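# Stand the toppled bottle upright in a free carton cell

## Task

Find the one bottle lying on its side on the steel table, set it cap-up into a carton cell that is empty, and release it so it stays there without the robot supporting it. Then open the gripper and move the arm away. Do not move any other bottle into the carton.

## Robot and tools

Robot: two arms, left_arm and right_arm, each with six joints and a two-finger parallel gripper. Each arm has a wrist camera: cam_left_wrist and cam_right_wrist, both 616x616 fisheye images, given in that order.

Frame: every position in a result is in one shared scene frame, in metres. The origin sits on the table surface midway between the arms. +z is up, +x reaches out over the table, and left_arm is mounted on the +y side. The names left and right do not refer to image sides. The printed gripper position can be somewhat off, more so when the arm is stretched far. end_effector_position is the point between the finger pads, about 1 cm behind the fingertips. The fingers point along the gripper's +z axis and close along its y axis. Orientation is printed as a quaternion in w,x,y,z order.

Tool execute_actions, argument actions: a list holding one action, one wait, or nothing.
- Empty list: no command; just returns the current state.
- Action: {"rows": [[...]], "steps": n}. n is 1 to 15 control steps of 1/30 s each (default 15). Each row is used for one step; if there are fewer rows than steps, the last row repeats. Each row is one flat list of 14 numbers covering both arms, even when only one moves: left_arm waist, shoulder, elbow, wrist pitch, wrist yaw, wrist roll, opening, then the same seven for right_arm. The six joint values are absolute target angles in radians, in the same form as the Joint positions line. Stated ranges per arm: waist -2.618 to 3.054, shoulder 0.000 to 3.142, elbow 0.000 to 3.142, wrist pitch -1.571 to 1.571, wrist yaw -1.571 to 1.571, wrist roll -2.094 to 2.094. The true end of a joint may differ by up to 0.036 rad either way. A call is refused, sending nothing, if a target exceeds a range end by more than 0.036 rad and is also beyond that joint's latest reading. Targets past the real end are clipped there, and the result may print "joint sent to its limit" (possibly about an earlier action); its absence does not prove more travel is available. Opening is an absolute value from -1 (closed) to +1 (fully open, 0.094 m pad gap).
- Wait: {"steps": n} with n up to 300, counting from the previous result; your reply time is included.
- Optional pictures (boolean) chooses whether images come back; by default they do.

Motion limits: each step, a joint's target is held within a fixed lead of its measured angle (waist 0.202 rad, shoulder 0.258, elbow 0.238, wrist pitch 0.573, wrist yaw and roll 0.522), and if the targets would move a gripper more than 70 mm from where it is, all that arm's targets are scaled toward the current angles. Distant targets therefore take several actions. Between calls the arms keep heading to the last row sent until they have nearly stopped, or a step is HELD; after that, only a new action moves them on. Fingers keep moving after that.

Result lines: the state line lists each gripper's position and quaternion, left_arm then right_arm. Joint positions and Joint velocities have one block per arm: six joints (rad, rad/s) then pad gap (m, m/s). grip_measured is the measured finger opening on the same -1..1 scale as your command; each gripper has a fixed reading error of up to about 1 mm. "joint command not followed" means a clearance check altered or blocked joint targets on some steps, the rest of the row still applied. HELD marks steps where your row was not, or only partly, sent. MOTOR HOT appears from 75 °C; OVER-TEMPERATURE FAULT means an arm was stopped (at 90 °C for 10 s; at 100 °C the arm goes limp and drops).

Gripping: away from -1 and +1, the fingers go to the grip_measured value you command. To hold something, keep commanding below its current grip_measured: about 0.03 lower grips firmly, smaller gaps grip lightly. Finger force tops out near 50-62 N per pad; very thin parts get less. Holding a load heats motors even while you are thinking, so do not hold longer than needed.

Tool zoom_image: camera (cam_left_wrist or cam_right_wrist) and region [x0, y0, x1, y1] in pixels of that camera's latest image, origin top-left, at most 504x504. Returns a closer view.

Tool finished_scene: argument scene, the current scene's number. The result states success and gives the next task. Replying with no tool call ends everything.

Camera calibration (OpenCV fisheye, K in pixels, T_world_to_cam 4x4 in metres) is provided per camera and may be slightly off; camera poses follow the arm joint readings.

Suggested order: look, locate the fallen bottle and an empty carton cell with the cameras, open, approach, close on the bottle, lift, turn it cap-up, lower into the cell, open, withdraw, check it stands freely, then finish.

Avoid: knocking anything off the table, dropping or slamming the bottle, pressing hard into objects, and letting the two arms collide or push on each other. Expect occasional brief tugs on held parts or pushes on loose objects. Time spent, smoothness and motor effort all matter, so move efficiently.

Each tool is called after "Request:" by a JSON object that holds its "name" and its "arguments".

## Session

Request:
{"name": "execute_actions", "arguments": {"actions": []}}

Scene clock: 0.00 s of 5440.00 s.
left_arm: end_effector_position=(+0.1519, +0.5420, +0.1252) grip_measured=+1.000 end_effector_quat_wxyz=(-0.378, +0.792, -0.466, +0.117) | right_arm: end_effector_position=(+0.2255, -0.2795, +0.1554) grip_measured=+1.000 end_effector_quat_wxyz=(+0.216, +0.071, +0.974, +0.001)
Joint positions: left_arm=[ 0.75   0.938  0.557 -0.382  0.108 -1.237  0.094] | right_arm=[ 0.082  0.793  0.852 -1.21   0.123  0.344  0.094]
Joint velocities: left_arm=[ 0.012 -0.002 -0.007  0.022 -0.022 -0.051  0.   ] | right_arm=[-0.002  0.002 -0.002  0.037 -0.007 -0.037  0.   ]
Motor temperatures (°C, as the motors report them): left_arm=[26 23 23 25 23 22] | right_arm=[25 24 25 26 24 23]

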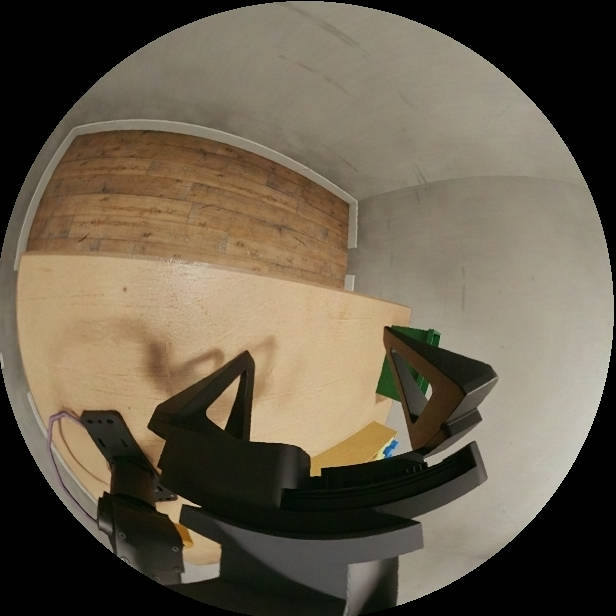

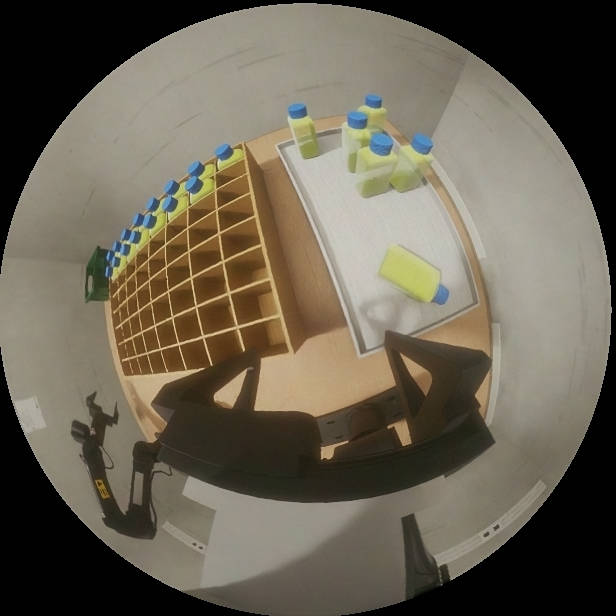

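Request:
{"name": "zoom_image", "arguments": {"camera": "cam_right_wrist", "region": [200, 180, 500, 380]}}

Request:
{"name": "execute_actions", "arguments": {"actions": [{"rows":[[0.75,0.938,0.557,-0.382,0.108,-1.237,1,-0.3,0.793,0.852,-1.21,0,0,1]]}], "pictures": false}}

Request:
{"name": "execute_actions", "arguments": {"actions": [{"steps":15}]}}

Request:
{"name": "execute_actions", "arguments": {"actions": [{"rows":[[0.75,0.938,0.557,-0.382,0.108,-1.237,1,-0.7,1.1,1.15,-1.45,0,0,1]]}], "pictures": false}}

Request:
{"name": "execute_actions", "arguments": {"actions": [{"steps":15}]}}

Region (200, 180, 500, 380) of cam_right_wrist's 616x616 image, scaled by 1.680, with more detail than that image has.

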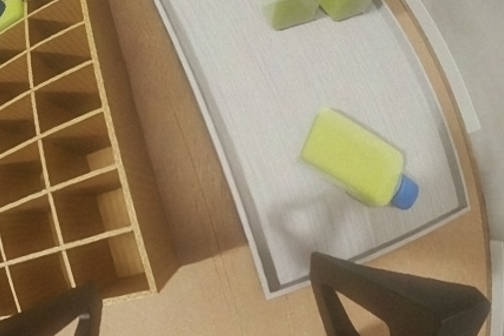

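Scene clock: 7.80 s of 5440.00 s.
left_arm: end_effector_position=(+0.1519, +0.5420, +0.1252) grip_measured=+1.000 end_effector_quat_wxyz=(-0.378, +0.792, -0.466, +0.117) | right_arm: end_effector_position=(+0.2239, -0.3259, +0.1543) grip_measured=+1.000 end_effector_quat_wxyz=(+0.208, +0.084, +0.974, -0.019)
Joint positions: left_arm=[ 0.75   0.938  0.557 -0.382  0.108 -1.237  0.094] | right_arm=[-0.291  0.793  0.852 -1.209  0.012  0.019  0.094]
Joint velocities: left_arm=[-0.027 -0.002  0.007 -0.022 -0.051 -0.007  0.   ] | right_arm=[ 0.007 -0.027 -0.007 -0.037 -0.037 -0.037  0.   ]
Motor temperatures (°C, as the motors report them): left_arm=[26 23 24 26 23 22] | right_arm=[25 24 26 26 24 23]
Steps of this call (steps 1 to 90: nothing new was sent; then 4.30 s passed at rest; steps 91 to 105: all 15 steps of this action). Readings (joint positions):
91: left_arm=[0.750 0.938 0.557 -0.382 0.108 -1.237] | right_arm=[0.047 0.793 0.852 -1.210 0.095 0.289]
92: left_arm=[0.750 0.938 0.557 -0.382 0.108 -1.237] | right_arm=[-0.025 0.793 0.852 -1.210 0.073 0.232]
94: left_arm=[0.750 0.938 0.557 -0.382 0.108 -1.237] | right_arm=[-0.174 0.793 0.852 -1.209 0.048 0.150]
98: left_arm=[0.750 0.938 0.557 -0.382 0.108 -1.237] | right_arm=[-0.291 0.793 0.852 -1.209 0.032 0.067]
105: the state above

Scene clock: 8.30 s of 5440.00 s.
left_arm: end_effector_position=(+0.1519, +0.5420, +0.1252) grip_measured=+1.000 end_effector_quat_wxyz=(-0.378, +0.792, -0.466, +0.117) | right_arm: end_effector_position=(+0.2240, -0.3251, +0.1543) grip_measured=+1.000 end_effector_quat_wxyz=(+0.208, +0.077, +0.975, -0.018)
Joint positions: left_arm=[ 0.75   0.938  0.557 -0.382  0.108 -1.237  0.094] | right_arm=[-0.291  0.793  0.852 -1.209  0.007  0.007  0.094]
Joint velocities: left_arm=[ 0.002  0.007 -0.012 -0.007  0.022 -0.022  0.   ] | right_arm=[-0.002 -0.007  0.002 -0.081  0.007 -0.037  0.   ]
Motor temperatures (°C, as the motors report them): left_arm=[26 23 24 26 23 22] | right_arm=[25 24 26 26 24 23]
Steps of this call (steps 1 to 15: the robot went on to your last target). Readings (joint positions):
1: left_arm=[0.750 0.938 0.557 -0.382 0.108 -1.237] | right_arm=[-0.291 0.793 0.852 -1.209 0.011 0.017]
2: left_arm=[0.750 0.938 0.557 -0.382 0.108 -1.237] | right_arm=[-0.291 0.793 0.852 -1.209 0.010 0.015]
4: left_arm=[0.750 0.938 0.557 -0.382 0.108 -1.237] | right_arm=[-0.291 0.793 0.852 -1.209 0.009 0.012]
8: left_arm=[0.750 0.938 0.557 -0.382 0.108 -1.237] | right_arm=[-0.291 0.793 0.852 -1.209 0.008 0.009]
15: the state above
camera_calibration (this result's frames):
cam_right_wrist: T_world_to_cam=[[-0.287697, -0.952191, -0.102774, -0.217497], [-0.957656, 0.287273, 0.0192244, 0.330512], [0.0112188, 0.103953, -0.994519, 0.302699], [0, 0, 0, 1]] pos_world=[0.250548, -0.333512, 0.272333]

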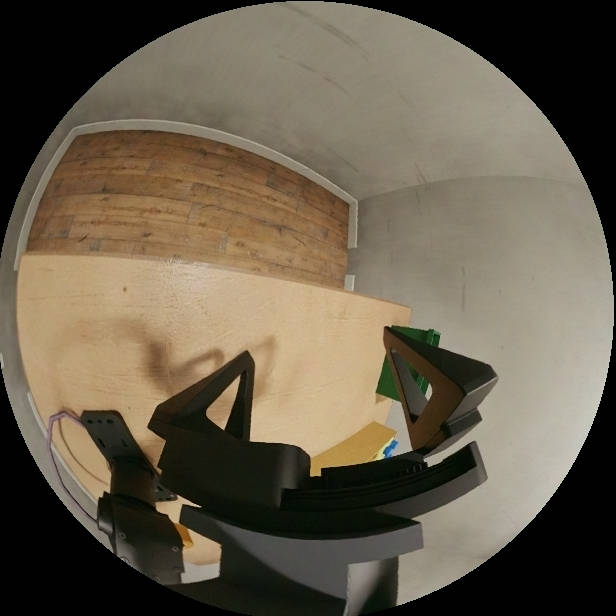

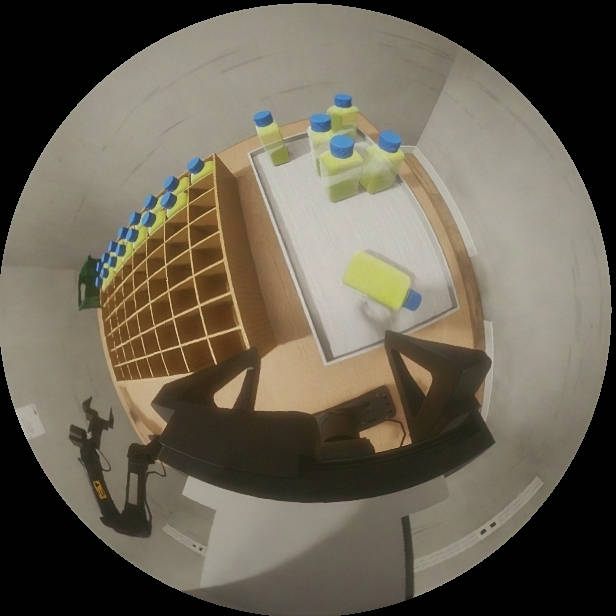

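Scene clock: 8.80 s of 5440.00 s.
left_arm: end_effector_position=(+0.1519, +0.5420, +0.1252) grip_measured=+1.000 end_effector_quat_wxyz=(-0.378, +0.792, -0.466, +0.117) | right_arm: end_effector_position=(+0.2073, -0.3956, +0.1748) grip_measured=+1.000 end_effector_quat_wxyz=(+0.077, +0.274, +0.958, -0.023)
Joint positions: left_arm=[ 0.75   0.938  0.557 -0.382  0.108 -1.237  0.094] | right_arm=[-0.695  1.109  1.13  -1.43   0.003  0.004  0.094]
Joint velocities: left_arm=[-0.002  0.017 -0.002  0.007  0.051 -0.007  0.   ] | right_arm=[ 0.002 -0.007  0.007 -0.11  -0.007 -0.066  0.   ]
Motor temperatures (°C, as the motors report them): left_arm=[26 23 24 26 23 22] | right_arm=[25 24 26 26 24 23]
Steps of this call (steps 1 to 15: all 15 steps of this action). Readings (joint positions):
1: left_arm=[0.750 0.938 0.557 -0.382 0.108 -1.237] | right_arm=[-0.326 0.832 0.891 -1.264 -0.005 0.005]
2: left_arm=[0.750 0.938 0.557 -0.382 0.108 -1.237] | right_arm=[-0.398 0.911 0.968 -1.337 -0.007 0.004]
4: left_arm=[0.750 0.938 0.557 -0.382 0.108 -1.237] | right_arm=[-0.544 1.050 1.093 -1.359 -0.009 0.004]
8: left_arm=[0.750 0.938 0.557 -0.382 0.108 -1.237] | right_arm=[-0.692 1.109 1.130 -1.375 0.003 0.004]
15: the state above

Scene clock: 9.30 s of 5440.00 s.
left_arm: end_effector_position=(+0.1519, +0.5420, +0.1252) grip_measured=+1.000 end_effector_quat_wxyz=(-0.378, +0.792, -0.466, +0.117) | right_arm: end_effector_position=(+0.2051, -0.3943, +0.1744) grip_measured=+1.000 end_effector_quat_wxyz=(+0.072, +0.274, +0.959, -0.022)
Joint positions: left_arm=[ 0.75   0.938  0.557 -0.382  0.108 -1.237  0.094] | right_arm=[-0.695  1.109  1.13  -1.44   0.003  0.004  0.094]
Joint velocities: left_arm=[ 0.002  0.002 -0.002  0.022 -0.066  0.007  0.   ] | right_arm=[-0.012  0.002  0.007  0.125 -0.037 -0.022  0.   ]
Motor temperatures (°C, as the motors report them): left_arm=[26 23 24 26 23 22] | right_arm=[25 24 26 26 24 23]
Steps of this call (steps 1 to 15: the robot went on to your last target). Readings (joint positions):
1: left_arm=[0.750 0.938 0.557 -0.382 0.108 -1.237] | right_arm=[-0.695 1.109 1.130 -1.433 0.003 0.004]
2: left_arm=[0.750 0.938 0.557 -0.382 0.108 -1.237] | right_arm=[-0.695 1.109 1.130 -1.435 0.003 0.004]
4: left_arm=[0.750 0.938 0.557 -0.382 0.108 -1.237] | right_arm=[-0.695 1.109 1.130 -1.437 0.003 0.004]
8: left_arm=[0.750 0.938 0.557 -0.382 0.108 -1.237] | right_arm=[-0.695 1.109 1.130 -1.440 0.003 0.004]
15: the state above
camera_calibration (this result's frames):
cam_right_wrist: T_world_to_cam=[[-0.654614, -0.753213, -0.0644166, -0.139756], [-0.735892, 0.615412, 0.282366, 0.369878], [-0.173039, 0.232245, -0.957141, 0.412007], [0, 0, 0, 1]] pos_world=[0.251997, -0.42858, 0.280905]

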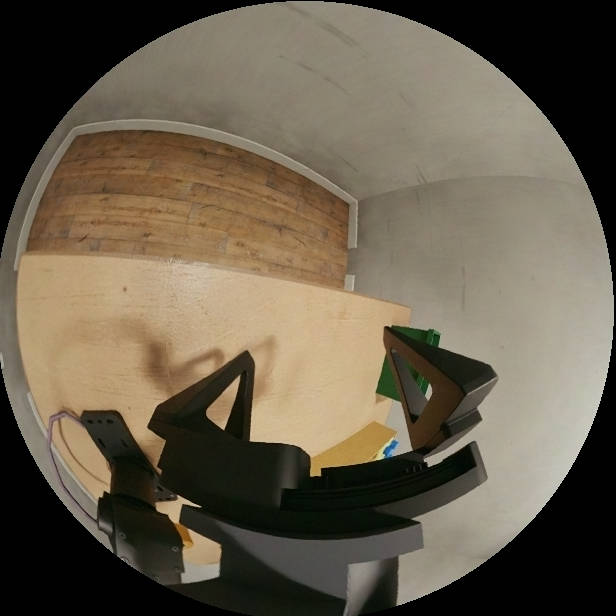

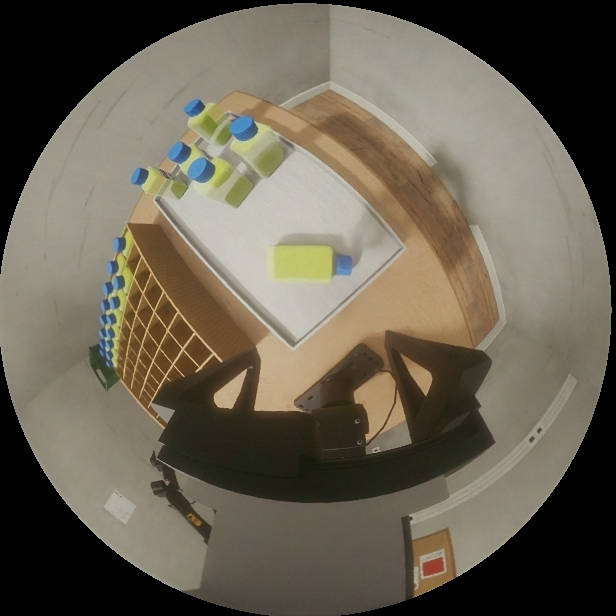

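Request:
{"name": "execute_actions", "arguments": {"actions": [{"rows":[[0.75,0.938,0.557,-0.382,0.108,-1.237,1,-0.75,1.13,1.16,-1.45,-0.08,0.1,1],[0.75,0.938,0.557,-0.382,0.108,-1.237,1,-0.8,1.16,1.17,-1.45,-0.16,0.2,1],[0.75,0.938,0.557,-0.382,0.108,-1.237,1,-0.85,1.2,1.18,-1.45,-0.24,0.3,1],[0.75,0.938,0.557,-0.382,0.108,-1.237,1,-0.9,1.24,1.19,-1.45,-0.32,0.4,1],[0.75,0.938,0.557,-0.382,0.108,-1.237,1,-0.95,1.28,1.2,-1.45,-0.4,0.5,1],[0.75,0.938,0.557,-0.382,0.108,-1.237,1,-1.0,1.32,1.21,-1.45,-0.48,0.6,1],[0.75,0.938,0.557,-0.382,0.108,-1.237,1,-1.05,1.36,1.22,-1.45,-0.55,0.7,1],[0.75,0.938,0.557,-0.382,0.108,-1.237,1,-1.1,1.4,1.22,-1.45,-0.6,0.8,1],[0.75,0.938,0.557,-0.382,0.108,-1.237,1,-1.15,1.44,1.22,-1.45,-0.63,0.9,1],[0.75,0.938,0.557,-0.382,0.108,-1.237,1,-1.2,1.48,1.22,-1.45,-0.63,1,1],[0.75,0.938,0.557,-0.382,0.108,-1.237,1,-1.25,1.52,1.22,-1.46,-0.63,1.04,1],[0.75,0.938,0.557,-0.382,0.108,-1.237,1,-1.28,1.56,1.22,-1.46,-0.63,1.04,1],[0.75,0.938,0.557,-0.382,0.108,-1.237,1,-1.31,1.6,1.22,-1.46,-0.63,1.04,1],[0.75,0.938,0.557,-0.382,0.108,-1.237,1,-1.31,1.635,1.22,-1.46,-0.63,1.04,0.4]]}], "pictures": false}}

Request:
{"name": "execute_actions", "arguments": {"actions": [{"steps":20}]}}

Scene clock: 51.07 s of 5440.00 s.
left_arm: end_effector_position=(+0.1519, +0.5420, +0.1252) grip_measured=+1.000 end_effector_quat_wxyz=(-0.378, +0.792, -0.466, +0.117) | right_arm: end_effector_position=(+0.2237, -0.4589, +0.1286) grip_measured=+0.565 end_effector_quat_wxyz=(-0.096, +0.835, +0.458, +0.289)
Joint positions: left_arm=[ 0.75   0.938  0.557 -0.382  0.108 -1.237  0.094] | right_arm=[-1.3    1.605  1.201 -1.444 -0.56   0.9    0.074]
Joint velocities: left_arm=[ 0.002  0.012 -0.007  0.022  0.037 -0.051  0.   ] | right_arm=[-0.496  0.916  0.002  0.037 -0.344  0.916 -0.326]
Motor temperatures (°C, as the motors report them): left_arm=[26 23 26 28 23 22] | right_arm=[25 24 28 26 24 23]
Steps of this call (steps 1 to 15: the robot went on to your last target; steps 16 to 90: nothing new was sent; then 38.27 s passed at rest; steps 91 to 105: all 15 steps of this action). Readings (joint positions):
91: left_arm=[0.750 0.938 0.557 -0.382 0.108 -1.237] | right_arm=[-0.702 1.110 1.130 -1.441 -0.011 0.017]
92: left_arm=[0.750 0.938 0.557 -0.382 0.108 -1.237] | right_arm=[-0.726 1.116 1.134 -1.445 -0.039 0.048]
94: left_arm=[0.750 0.938 0.557 -0.382 0.108 -1.237] | right_arm=[-0.809 1.157 1.154 -1.455 -0.122 0.149]
98: left_arm=[0.750 0.938 0.557 -0.382 0.108 -1.237] | right_arm=[-1.006 1.318 1.195 -1.452 -0.351 0.446]
105: the state above

Scene clock: 51.73 s of 5440.00 s.
left_arm: end_effector_position=(+0.1519, +0.5420, +0.1252) grip_measured=+1.000 end_effector_quat_wxyz=(-0.378, +0.792, -0.466, +0.117) | right_arm: end_effector_position=(+0.2298, -0.4593, +0.1255) grip_measured=+0.403 end_effector_quat_wxyz=(-0.133, +0.861, +0.381, +0.310)
Joint positions: left_arm=[ 0.75   0.938  0.557 -0.382  0.108 -1.237  0.094] | right_arm=[-1.314  1.649  1.201 -1.447 -0.618  1.031  0.066]
Joint velocities: left_arm=[ 0.007 -0.002 -0.007 -0.007 -0.007 -0.022  0.   ] | right_arm=[-0.002 -0.002 -0.002 -0.022 -0.022  0.051 -0.   ]
Motor temperatures (°C, as the motors report them): left_arm=[26 23 26 28 23 22] | right_arm=[25 24 28 26 24 23]
Steps of this call (steps 1 to 20: the robot went on to your last target). Readings (joint positions):
1: left_arm=[0.750 0.938 0.557 -0.382 0.108 -1.237] | right_arm=[-1.311 1.630 1.201 -1.443 -0.568 0.927]
2: left_arm=[0.750 0.938 0.557 -0.382 0.108 -1.237] | right_arm=[-1.314 1.645 1.201 -1.442 -0.575 0.949]
4: left_arm=[0.750 0.938 0.557 -0.382 0.108 -1.237] | right_arm=[-1.314 1.649 1.201 -1.443 -0.590 0.979]
8: left_arm=[0.750 0.938 0.557 -0.382 0.108 -1.237] | right_arm=[-1.314 1.649 1.201 -1.446 -0.607 1.011]
20: the state above
camera_calibration (this result's frames):
cam_right_wrist: T_world_to_cam=[[-0.624072, 0.778726, 0.0641881, 0.50472], [0.378393, 0.229325, 0.896788, -0.0686621], [0.683632, 0.583949, -0.43778, 0.284046], [0, 0, 0, 1]] pos_world=[0.14678, -0.54316, 0.153528]

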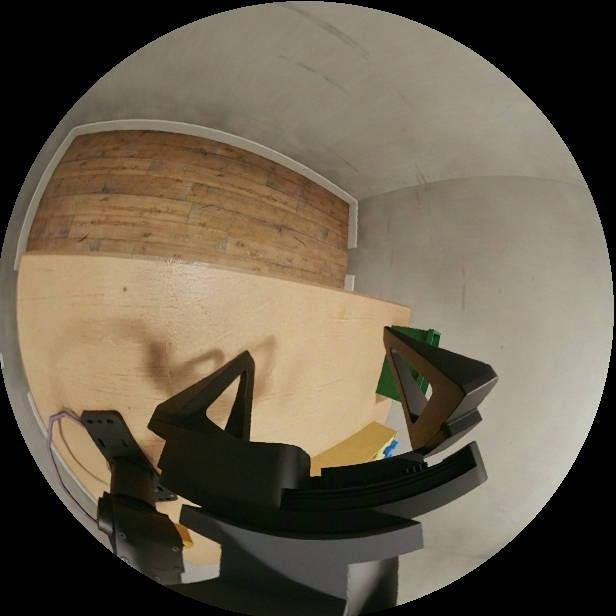

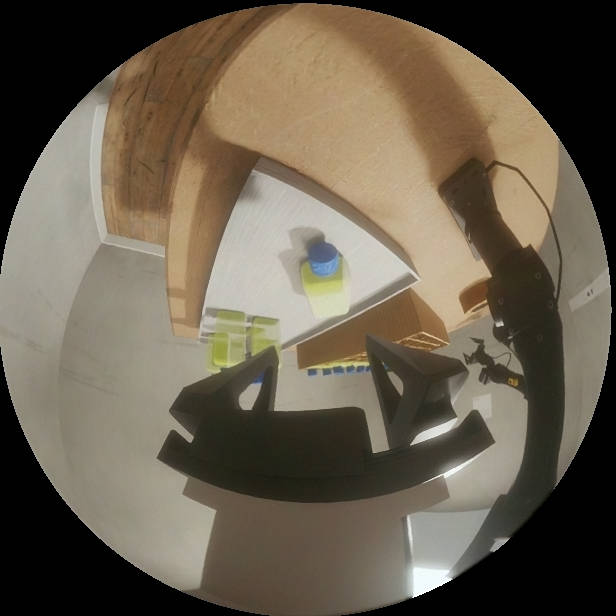

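Request:
{"name": "execute_actions", "arguments": {"actions": [{"rows":[[0.75,0.938,0.557,-0.382,0.108,-1.237,1,-1.315,1.64,1.19,-1.43,-0.635,1.04,0.4],[0.75,0.938,0.557,-0.382,0.108,-1.237,1,-1.315,1.65,1.17,-1.40,-0.635,1.04,0.4],[0.75,0.938,0.557,-0.382,0.108,-1.237,1,-1.315,1.66,1.15,-1.37,-0.635,1.04,0.4],[0.75,0.938,0.557,-0.382,0.108,-1.237,1,-1.315,1.67,1.13,-1.34,-0.635,1.04,0.4],[0.75,0.938,0.557,-0.382,0.108,-1.237,1,-1.315,1.68,1.11,-1.31,-0.635,1.04,0.4],[0.75,0.938,0.557,-0.382,0.108,-1.237,1,-1.315,1.69,1.09,-1.28,-0.635,1.04,0.4],[0.75,0.938,0.557,-0.382,0.108,-1.237,1,-1.315,1.70,1.07,-1.25,-0.635,1.04,0.4],[0.75,0.938,0.557,-0.382,0.108,-1.237,1,-1.315,1.71,1.05,-1.22,-0.635,1.04,0.4],[0.75,0.938,0.557,-0.382,0.108,-1.237,1,-1.315,1.72,1.03,-1.19,-0.635,1.04,0.4],[0.75,0.938,0.557,-0.382,0.108,-1.237,1,-1.315,1.73,1.01,-1.17,-0.635,1.04,0.4]]}], "pictures": false}}

Request:
{"name": "execute_actions", "arguments": {"actions": [{"steps":12}]}}

Request:
{"name": "zoom_image", "arguments": {"camera": "cam_right_wrist", "region": [200, 240, 440, 440]}}

Scene clock: 60.03 s of 5440.00 s.
left_arm: end_effector_position=(+0.1519, +0.5420, +0.1252) grip_measured=+1.000 end_effector_quat_wxyz=(-0.378, +0.792, -0.466, +0.117) | right_arm: end_effector_position=(+0.2276, -0.4510, +0.0619) grip_measured=+0.403 end_effector_quat_wxyz=(-0.150, +0.860, +0.373, +0.314)
Joint positions: left_arm=[ 0.75   0.938  0.557 -0.382  0.108 -1.237  0.094] | right_arm=[-1.314  1.732  1.012 -1.212 -0.626  1.033  0.066]
Joint velocities: left_arm=[-0.017 -0.002  0.002  0.051  0.007 -0.066  0.   ] | right_arm=[ 0.007 -0.002 -0.007  0.212 -0.081 -0.022  0.   ]
Motor temperatures (°C, as the motors report them): left_arm=[26 23 26 29 23 22] | right_arm=[25 25 28 26 24 23]
Steps of this call (steps 1 to 15: the robot went on to your last target; steps 16 to 90: nothing new was sent; then 4.80 s passed at rest; steps 91 to 105: all 15 steps of this action). Readings (joint positions):
91: left_arm=[0.750 0.938 0.557 -0.382 0.108 -1.237] | right_arm=[-1.314 1.649 1.201 -1.447 -0.619 1.033]
92: left_arm=[0.750 0.938 0.557 -0.382 0.108 -1.237] | right_arm=[-1.314 1.649 1.198 -1.440 -0.621 1.033]
94: left_arm=[0.750 0.938 0.557 -0.382 0.108 -1.237] | right_arm=[-1.314 1.649 1.176 -1.412 -0.623 1.033]
98: left_arm=[0.750 0.938 0.557 -0.382 0.108 -1.237] | right_arm=[-1.314 1.676 1.098 -1.329 -0.625 1.033]
105: the state above

Scene clock: 60.43 s of 5440.00 s.
left_arm: end_effector_position=(+0.1519, +0.5420, +0.1252) grip_measured=+1.000 end_effector_quat_wxyz=(-0.378, +0.792, -0.466, +0.117) | right_arm: end_effector_position=(+0.2302, -0.4572, +0.0595) grip_measured=+0.403 end_effector_quat_wxyz=(-0.134, +0.860, +0.379, +0.314)
Joint positions: left_arm=[ 0.75   0.938  0.557 -0.382  0.108 -1.237  0.094] | right_arm=[-1.314  1.732  1.012 -1.178 -0.626  1.033  0.066]
Joint velocities: left_arm=[-0.007 -0.017 -0.007  0.037 -0.007  0.007  0.   ] | right_arm=[-0.012 -0.007 -0.012 -0.037  0.022 -0.051 -0.   ]
Motor temperatures (°C, as the motors report them): left_arm=[26 23 26 29 23 22] | right_arm=[25 26 28 26 24 23]
Steps of this call (steps 1 to 12: the robot went on to your last target). Readings (joint positions):
1: left_arm=[0.750 0.938 0.557 -0.382 0.108 -1.237] | right_arm=[-1.314 1.732 1.012 -1.204 -0.626 1.033]
2: left_arm=[0.750 0.938 0.557 -0.382 0.108 -1.237] | right_arm=[-1.314 1.732 1.012 -1.197 -0.626 1.033]
4: left_arm=[0.750 0.938 0.557 -0.382 0.108 -1.237] | right_arm=[-1.314 1.732 1.012 -1.189 -0.626 1.033]
8: left_arm=[0.750 0.938 0.557 -0.382 0.108 -1.237] | right_arm=[-1.314 1.732 1.012 -1.181 -0.626 1.033]
12: the state above
camera_calibration (this result's frames):
cam_right_wrist: T_world_to_cam=[[-0.621236, 0.780786, 0.0666318, 0.507734], [0.375019, 0.221568, 0.900149, -0.0129979], [0.68806, 0.584193, -0.430455, 0.252303], [0, 0, 0, 1]] pos_world=[0.146697, -0.540945, 0.0864739]

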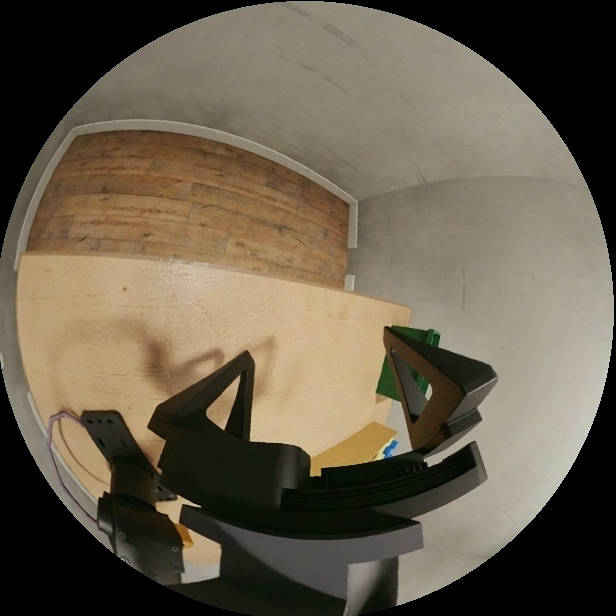

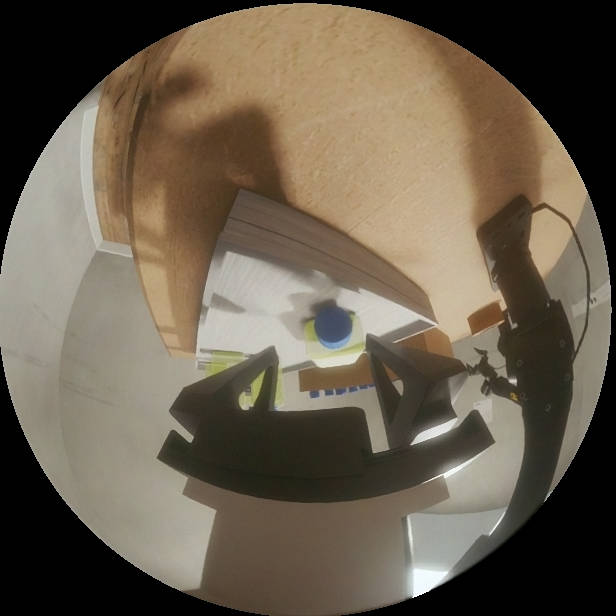

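Region (200, 240, 440, 440) of cam_right_wrist's 616x616 image, scaled by 2.100, with more detail than that image has.

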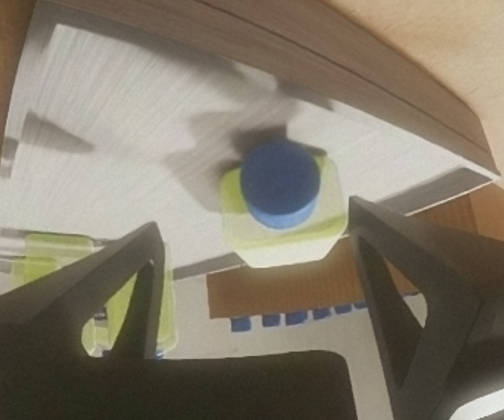

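Request:
{"name": "execute_actions", "arguments": {"actions": [{"rows":[[0.75,0.938,0.557,-0.382,0.108,-1.237,1,-1.33,1.72,0.995,-1.16,-0.635,1.02,0.1],[0.75,0.938,0.557,-0.382,0.108,-1.237,1,-1.345,1.71,0.98,-1.15,-0.635,1.02,0.1],[0.75,0.938,0.557,-0.382,0.108,-1.237,1,-1.345,1.705,0.965,-1.14,-0.635,1.02,0.1],[0.75,0.938,0.557,-0.382,0.108,-1.237,1,-1.345,1.705,0.95,-1.13,-0.635,1.02,0.1],[0.75,0.938,0.557,-0.382,0.108,-1.237,1,-1.345,1.705,0.94,-1.115,-0.635,1.02,0.1]]}]}}

Request:
{"name": "zoom_image", "arguments": {"camera": "cam_right_wrist", "region": [200, 240, 440, 440]}}

Scene clock: 68.67 s of 5440.00 s.
left_arm: end_effector_position=(+0.1519, +0.5420, +0.1252) grip_measured=+1.000 end_effector_quat_wxyz=(-0.378, +0.792, -0.466, +0.117) | right_arm: end_effector_position=(+0.2230, -0.4522, +0.0475) grip_measured=+0.103 end_effector_quat_wxyz=(-0.132, +0.863, +0.370, +0.317)
Joint positions: left_arm=[ 0.75   0.938  0.557 -0.382  0.108 -1.237  0.094] | right_arm=[-1.337  1.726  0.948 -1.126 -0.628  1.026  0.052]
Joint velocities: left_arm=[-0.012 -0.002 -0.002  0.007  0.022 -0.066  0.   ] | right_arm=[-0.002 -0.017  0.012 -0.007 -0.154  0.007 -0.001]
Motor temperatures (°C, as the motors report them): left_arm=[26 23 26 29 23 22] | right_arm=[25 26 27 26 24 23]
Steps of this call (steps 1 to 30: the robot went on to your last target; steps 31 to 90: nothing new was sent; then 4.73 s passed at rest; steps 91 to 105: all 15 steps of this action). Readings (joint positions):
91: left_arm=[0.750 0.938 0.557 -0.382 0.108 -1.237] | right_arm=[-1.314 1.732 1.012 -1.176 -0.626 1.032]
92: left_arm=[0.750 0.938 0.557 -0.382 0.108 -1.237] | right_arm=[-1.317 1.732 1.009 -1.172 -0.627 1.031]
94: left_arm=[0.750 0.938 0.557 -0.382 0.108 -1.237] | right_arm=[-1.329 1.728 0.990 -1.156 -0.628 1.029]
98: left_arm=[0.750 0.938 0.557 -0.382 0.108 -1.237] | right_arm=[-1.337 1.726 0.950 -1.140 -0.628 1.027]
105: the state above
camera_calibration (this result's frames):
cam_right_wrist: T_world_to_cam=[[-0.606463, 0.79226, 0.0672794, 0.502051], [0.376702, 0.211778, 0.901801, -0.00557141], [0.700213, 0.572254, -0.426882, 0.240892], [0, 0, 0, 1]] pos_world=[0.137899, -0.534426, 0.0740789]

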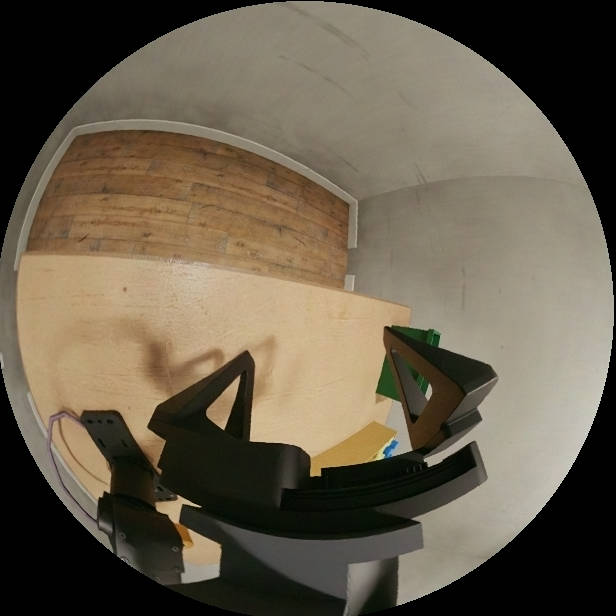

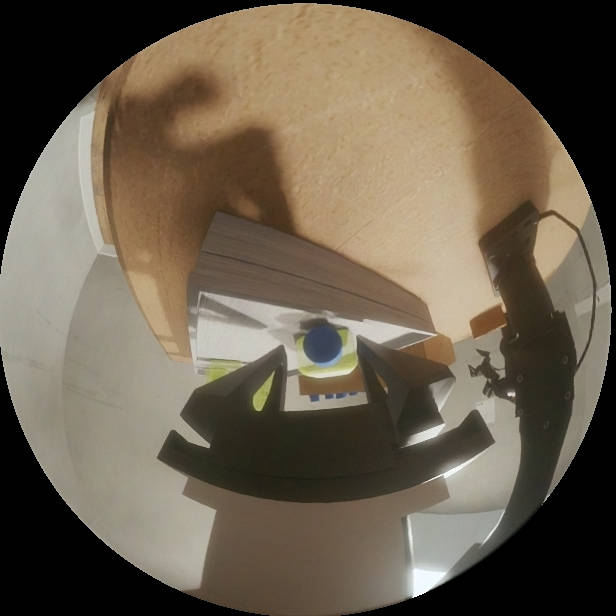

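Region (200, 240, 440, 440) of cam_right_wrist's 616x616 image, scaled by 2.100, with more detail than that image has.

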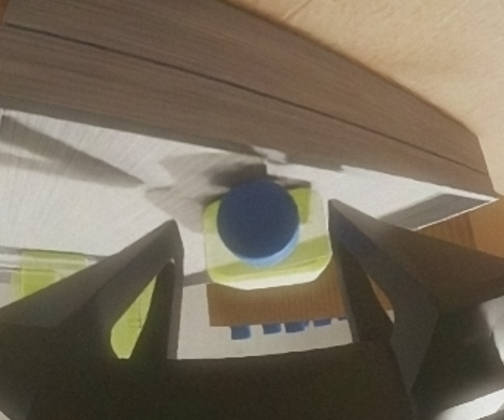

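Request:
{"name": "execute_actions", "arguments": {"actions": [{"rows":[[0.75,0.938,0.557,-0.382,0.108,-1.237,1,-1.345,1.73,0.925,-1.1,-0.635,1.02,0]],"steps":10}], "pictures": false}}

Request:
{"name": "execute_actions", "arguments": {"actions": [{"rows":[[0.75,0.938,0.557,-0.382,0.108,-1.237,1,-1.345,1.73,0.925,-1.1,-0.635,1.02,-0.1],[0.75,0.938,0.557,-0.382,0.108,-1.237,1,-1.345,1.73,0.925,-1.1,-0.635,1.02,-0.2],[0.75,0.938,0.557,-0.382,0.108,-1.237,1,-1.345,1.73,0.925,-1.1,-0.635,1.02,-0.3],[0.75,0.938,0.557,-0.382,0.108,-1.237,1,-1.345,1.73,0.925,-1.1,-0.635,1.02,-0.36],[0.75,0.938,0.557,-0.382,0.108,-1.237,1,-1.345,1.73,0.925,-1.1,-0.635,1.02,-0.42],[0.75,0.938,0.557,-0.382,0.108,-1.237,1,-1.345,1.73,0.925,-1.1,-0.635,1.02,-0.46],[0.75,0.938,0.557,-0.382,0.108,-1.237,1,-1.345,1.73,0.925,-1.1,-0.635,1.02,-0.5]]}]}}

Request:
{"name": "zoom_image", "arguments": {"camera": "cam_right_wrist", "region": [200, 240, 440, 440]}}

Scene clock: 74.53 s of 5440.00 s.
left_arm: end_effector_position=(+0.1519, +0.5420, +0.1252) grip_measured=+1.000 end_effector_quat_wxyz=(-0.378, +0.792, -0.466, +0.117) | right_arm: end_effector_position=(+0.2229, -0.4518, +0.0446) grip_measured=+0.003 end_effector_quat_wxyz=(-0.129, +0.863, +0.371, +0.317)
Joint positions: left_arm=[ 0.75   0.938  0.557 -0.382  0.108 -1.237  0.094] | right_arm=[-1.337  1.726  0.936 -1.109 -0.628  1.026  0.047]
Joint velocities: left_arm=[-0.017 -0.017 -0.017 -0.081 -0.022  0.022  0.   ] | right_arm=[-0.007 -0.012 -0.007 -0.051  0.022 -0.022 -0.   ]
Motor temperatures (°C, as the motors report them): left_arm=[26 23 26 29 23 22] | right_arm=[25 26 27 26 24 23]
Steps of this call (steps 1 to 15: the robot went on to your last target; steps 16 to 90: nothing new was sent; then 2.53 s passed at rest; steps 91 to 100: all 10 steps of this action). Readings (joint positions):
91: left_arm=[0.750 0.938 0.557 -0.382 0.108 -1.237] | right_arm=[-1.337 1.726 0.946 -1.120 -0.628 1.026]
92: left_arm=[0.750 0.938 0.557 -0.382 0.108 -1.237] | right_arm=[-1.337 1.726 0.944 -1.116 -0.628 1.026]
94: left_arm=[0.750 0.938 0.557 -0.382 0.108 -1.237] | right_arm=[-1.337 1.726 0.938 -1.113 -0.628 1.026]
98: left_arm=[0.750 0.938 0.557 -0.382 0.108 -1.237] | right_arm=[-1.337 1.726 0.936 -1.110 -0.628 1.026]
100: the state above

Scene clock: 75.03 s of 5440.00 s.
left_arm: end_effector_position=(+0.1519, +0.5420, +0.1252) grip_measured=+1.000 end_effector_quat_wxyz=(-0.378, +0.792, -0.466, +0.117) | right_arm: end_effector_position=(+0.2230, -0.4522, +0.0444) grip_measured=-0.474 end_effector_quat_wxyz=(-0.128, +0.863, +0.372, +0.316)
Joint positions: left_arm=[ 0.75   0.938  0.557 -0.382  0.108 -1.237  0.094] | right_arm=[-1.337  1.726  0.936 -1.107 -0.627  1.025  0.025]
Joint velocities: left_arm=[ 0.002  0.007 -0.007 -0.066 -0.051 -0.037  0.   ] | right_arm=[-0.017 -0.032  0.002  0.095 -0.051 -0.037  0.001]
Motor temperatures (°C, as the motors report them): left_arm=[26 23 26 29 23 22] | right_arm=[25 26 27 26 24 23]
Steps of this call (steps 1 to 15: all 15 steps of this action). Readings (joint positions):
1: left_arm=[0.750 0.938 0.557 -0.382 0.108 -1.237] | right_arm=[-1.337 1.726 0.936 -1.108 -0.628 1.026]
2: left_arm=[0.750 0.938 0.557 -0.382 0.108 -1.237] | right_arm=[-1.337 1.726 0.936 -1.108 -0.628 1.026]
4: left_arm=[0.750 0.938 0.557 -0.382 0.108 -1.237] | right_arm=[-1.337 1.726 0.936 -1.107 -0.628 1.026]
8: left_arm=[0.750 0.938 0.557 -0.382 0.108 -1.237] | right_arm=[-1.337 1.726 0.936 -1.107 -0.627 1.025]
15: the state above
camera_calibration (this result's frames):
cam_right_wrist: T_world_to_cam=[[-0.607687, 0.791976, 0.0590884, 0.502746], [0.373573, 0.219401, 0.901281, 0.00143506], [0.700828, 0.56977, -0.429188, 0.238446], [0, 0, 0, 1]] pos_world=[0.137866, -0.534337, 0.0713382]

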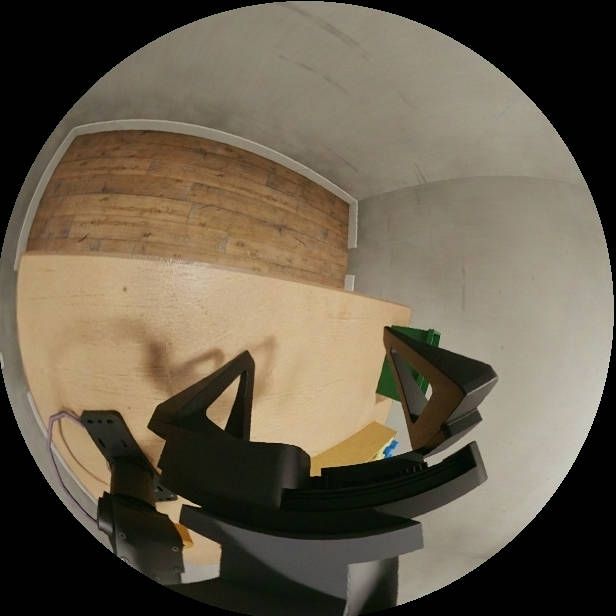

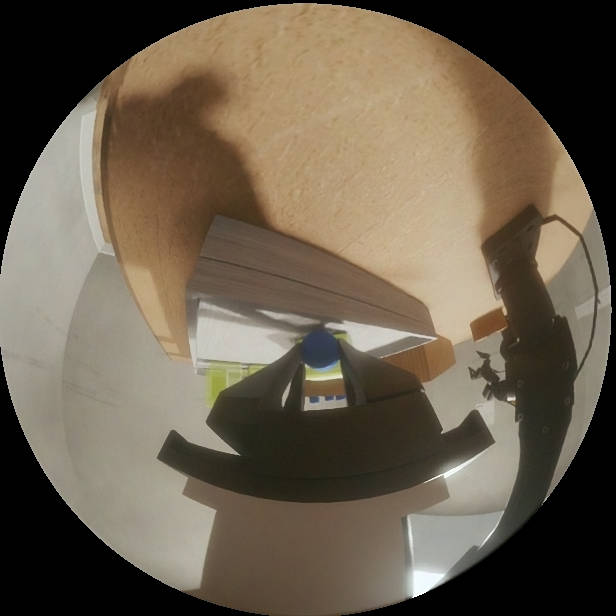

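Region (200, 240, 440, 440) of cam_right_wrist's 616x616 image, scaled by 2.100, with more detail than that image has.

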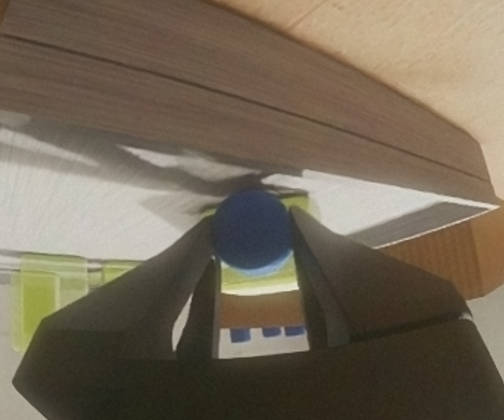

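Gripped. Lift gently.

Request:
{"name": "execute_actions", "arguments": {"actions": [{"rows":[[0.75,0.938,0.557,-0.382,0.108,-1.237,1,-1.34,1.71,0.95,-1.11,-0.635,1.02,-0.53],[0.75,0.938,0.557,-0.382,0.108,-1.237,1,-1.34,1.70,0.96,-1.12,-0.635,1.02,-0.53],[0.75,0.938,0.557,-0.382,0.108,-1.237,1,-1.34,1.695,0.97,-1.135,-0.635,1.02,-0.53],[0.75,0.938,0.557,-0.382,0.108,-1.237,1,-1.34,1.69,0.98,-1.15,-0.635,1.02,-0.53],[0.75,0.938,0.557,-0.382,0.108,-1.237,1,-1.34,1.68,0.99,-1.165,-0.635,1.02,-0.53],[0.75,0.938,0.557,-0.382,0.108,-1.237,1,-1.34,1.67,1.0,-1.18,-0.635,1.02,-0.53],[0.75,0.938,0.557,-0.382,0.108,-1.237,1,-1.34,1.66,1.01,-1.195,-0.635,1.02,-0.53],[0.75,0.938,0.557,-0.382,0.108,-1.237,1,-1.34,1.65,1.02,-1.21,-0.635,1.02,-0.53],[0.75,0.938,0.557,-0.382,0.108,-1.237,1,-1.34,1.64,1.035,-1.225,-0.635,1.02,-0.53],[0.75,0.938,0.557,-0.382,0.108,-1.237,1,-1.34,1.63,1.05,-1.24,-0.635,1.02,-0.53],[0.75,0.938,0.557,-0.382,0.108,-1.237,1,-1.34,1.62,1.065,-1.255,-0.635,1.02,-0.53],[0.75,0.938,0.557,-0.382,0.108,-1.237,1,-1.34,1.61,1.08,-1.27,-0.635,1.02,-0.53]]}]}}

Request:
{"name": "zoom_image", "arguments": {"camera": "cam_right_wrist", "region": [200, 240, 440, 440]}}

Scene clock: 80.90 s of 5440.00 s.
left_arm: end_effector_position=(+0.1519, +0.5420, +0.1252) grip_measured=+1.000 end_effector_quat_wxyz=(-0.378, +0.792, -0.466, +0.117) | right_arm: end_effector_position=(+0.2296, -0.4724, +0.0901) grip_measured=-0.474 end_effector_quat_wxyz=(-0.075, +0.863, +0.392, +0.310)
Joint positions: left_arm=[ 0.75   0.938  0.557 -0.382  0.108 -1.237  0.094] | right_arm=[-1.337  1.629  1.059 -1.215 -0.619  1.024  0.025]
Joint velocities: left_arm=[-0.017 -0.002 -0.017  0.022  0.022 -0.081  0.   ] | right_arm=[-0.002 -0.125  0.134 -0.139  0.022 -0.022 -0.001]
Motor temperatures (°C, as the motors report them): left_arm=[26 23 26 29 23 22] | right_arm=[25 26 27 26 24 23]
Steps of this call (steps 1 to 15: the robot went on to your last target; steps 16 to 90: nothing new was sent; then 2.37 s passed at rest; steps 91 to 105: all 15 steps of this action). Readings (joint positions):
91: left_arm=[0.750 0.938 0.557 -0.382 0.108 -1.237] | right_arm=[-1.337 1.726 0.936 -1.107 -0.627 1.024]
92: left_arm=[0.750 0.938 0.557 -0.382 0.108 -1.237] | right_arm=[-1.337 1.726 0.936 -1.107 -0.627 1.024]
94: left_arm=[0.750 0.938 0.557 -0.382 0.108 -1.237] | right_arm=[-1.337 1.726 0.941 -1.114 -0.627 1.024]
98: left_arm=[0.750 0.938 0.557 -0.382 0.108 -1.237] | right_arm=[-1.337 1.699 0.974 -1.144 -0.620 1.024]
105: the state above
camera_calibration (this result's frames):
cam_right_wrist: T_world_to_cam=[[-0.609903, 0.79108, -0.047013, 0.529733], [0.342608, 0.316706, 0.884487, 0.0167601], [0.714589, 0.523344, -0.46419, 0.242981], [0, 0, 0, 1]] pos_world=[0.143712, -0.551532, 0.12287]

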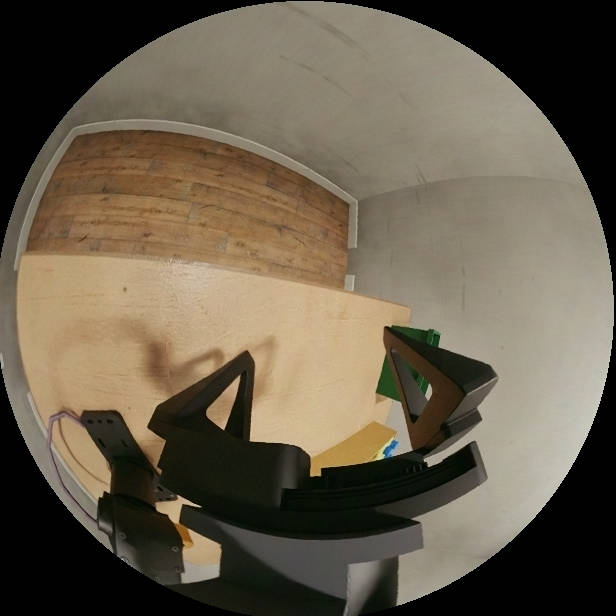

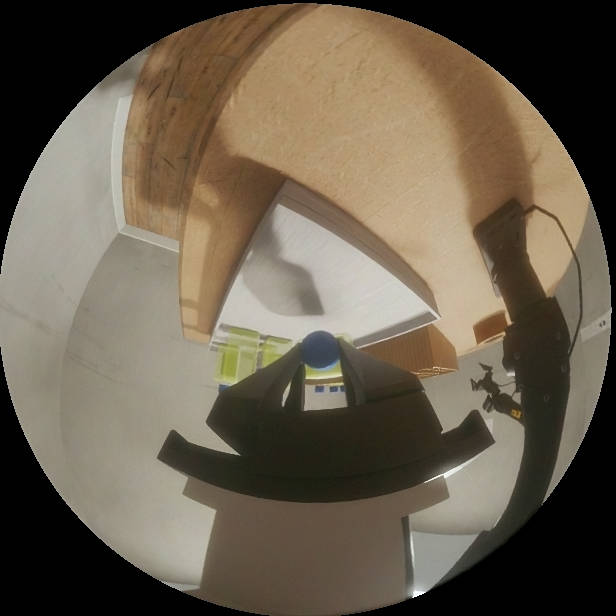

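Region (200, 240, 440, 440) of cam_right_wrist's 616x616 image, scaled by 2.100, with more detail than that image has.

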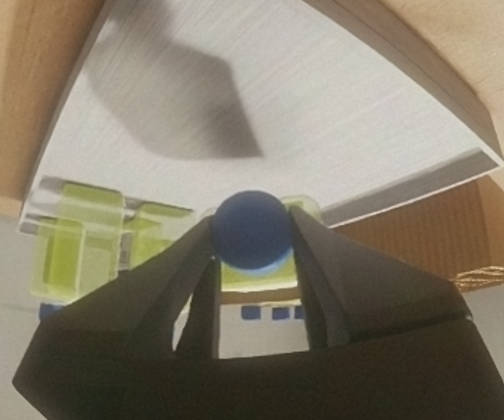

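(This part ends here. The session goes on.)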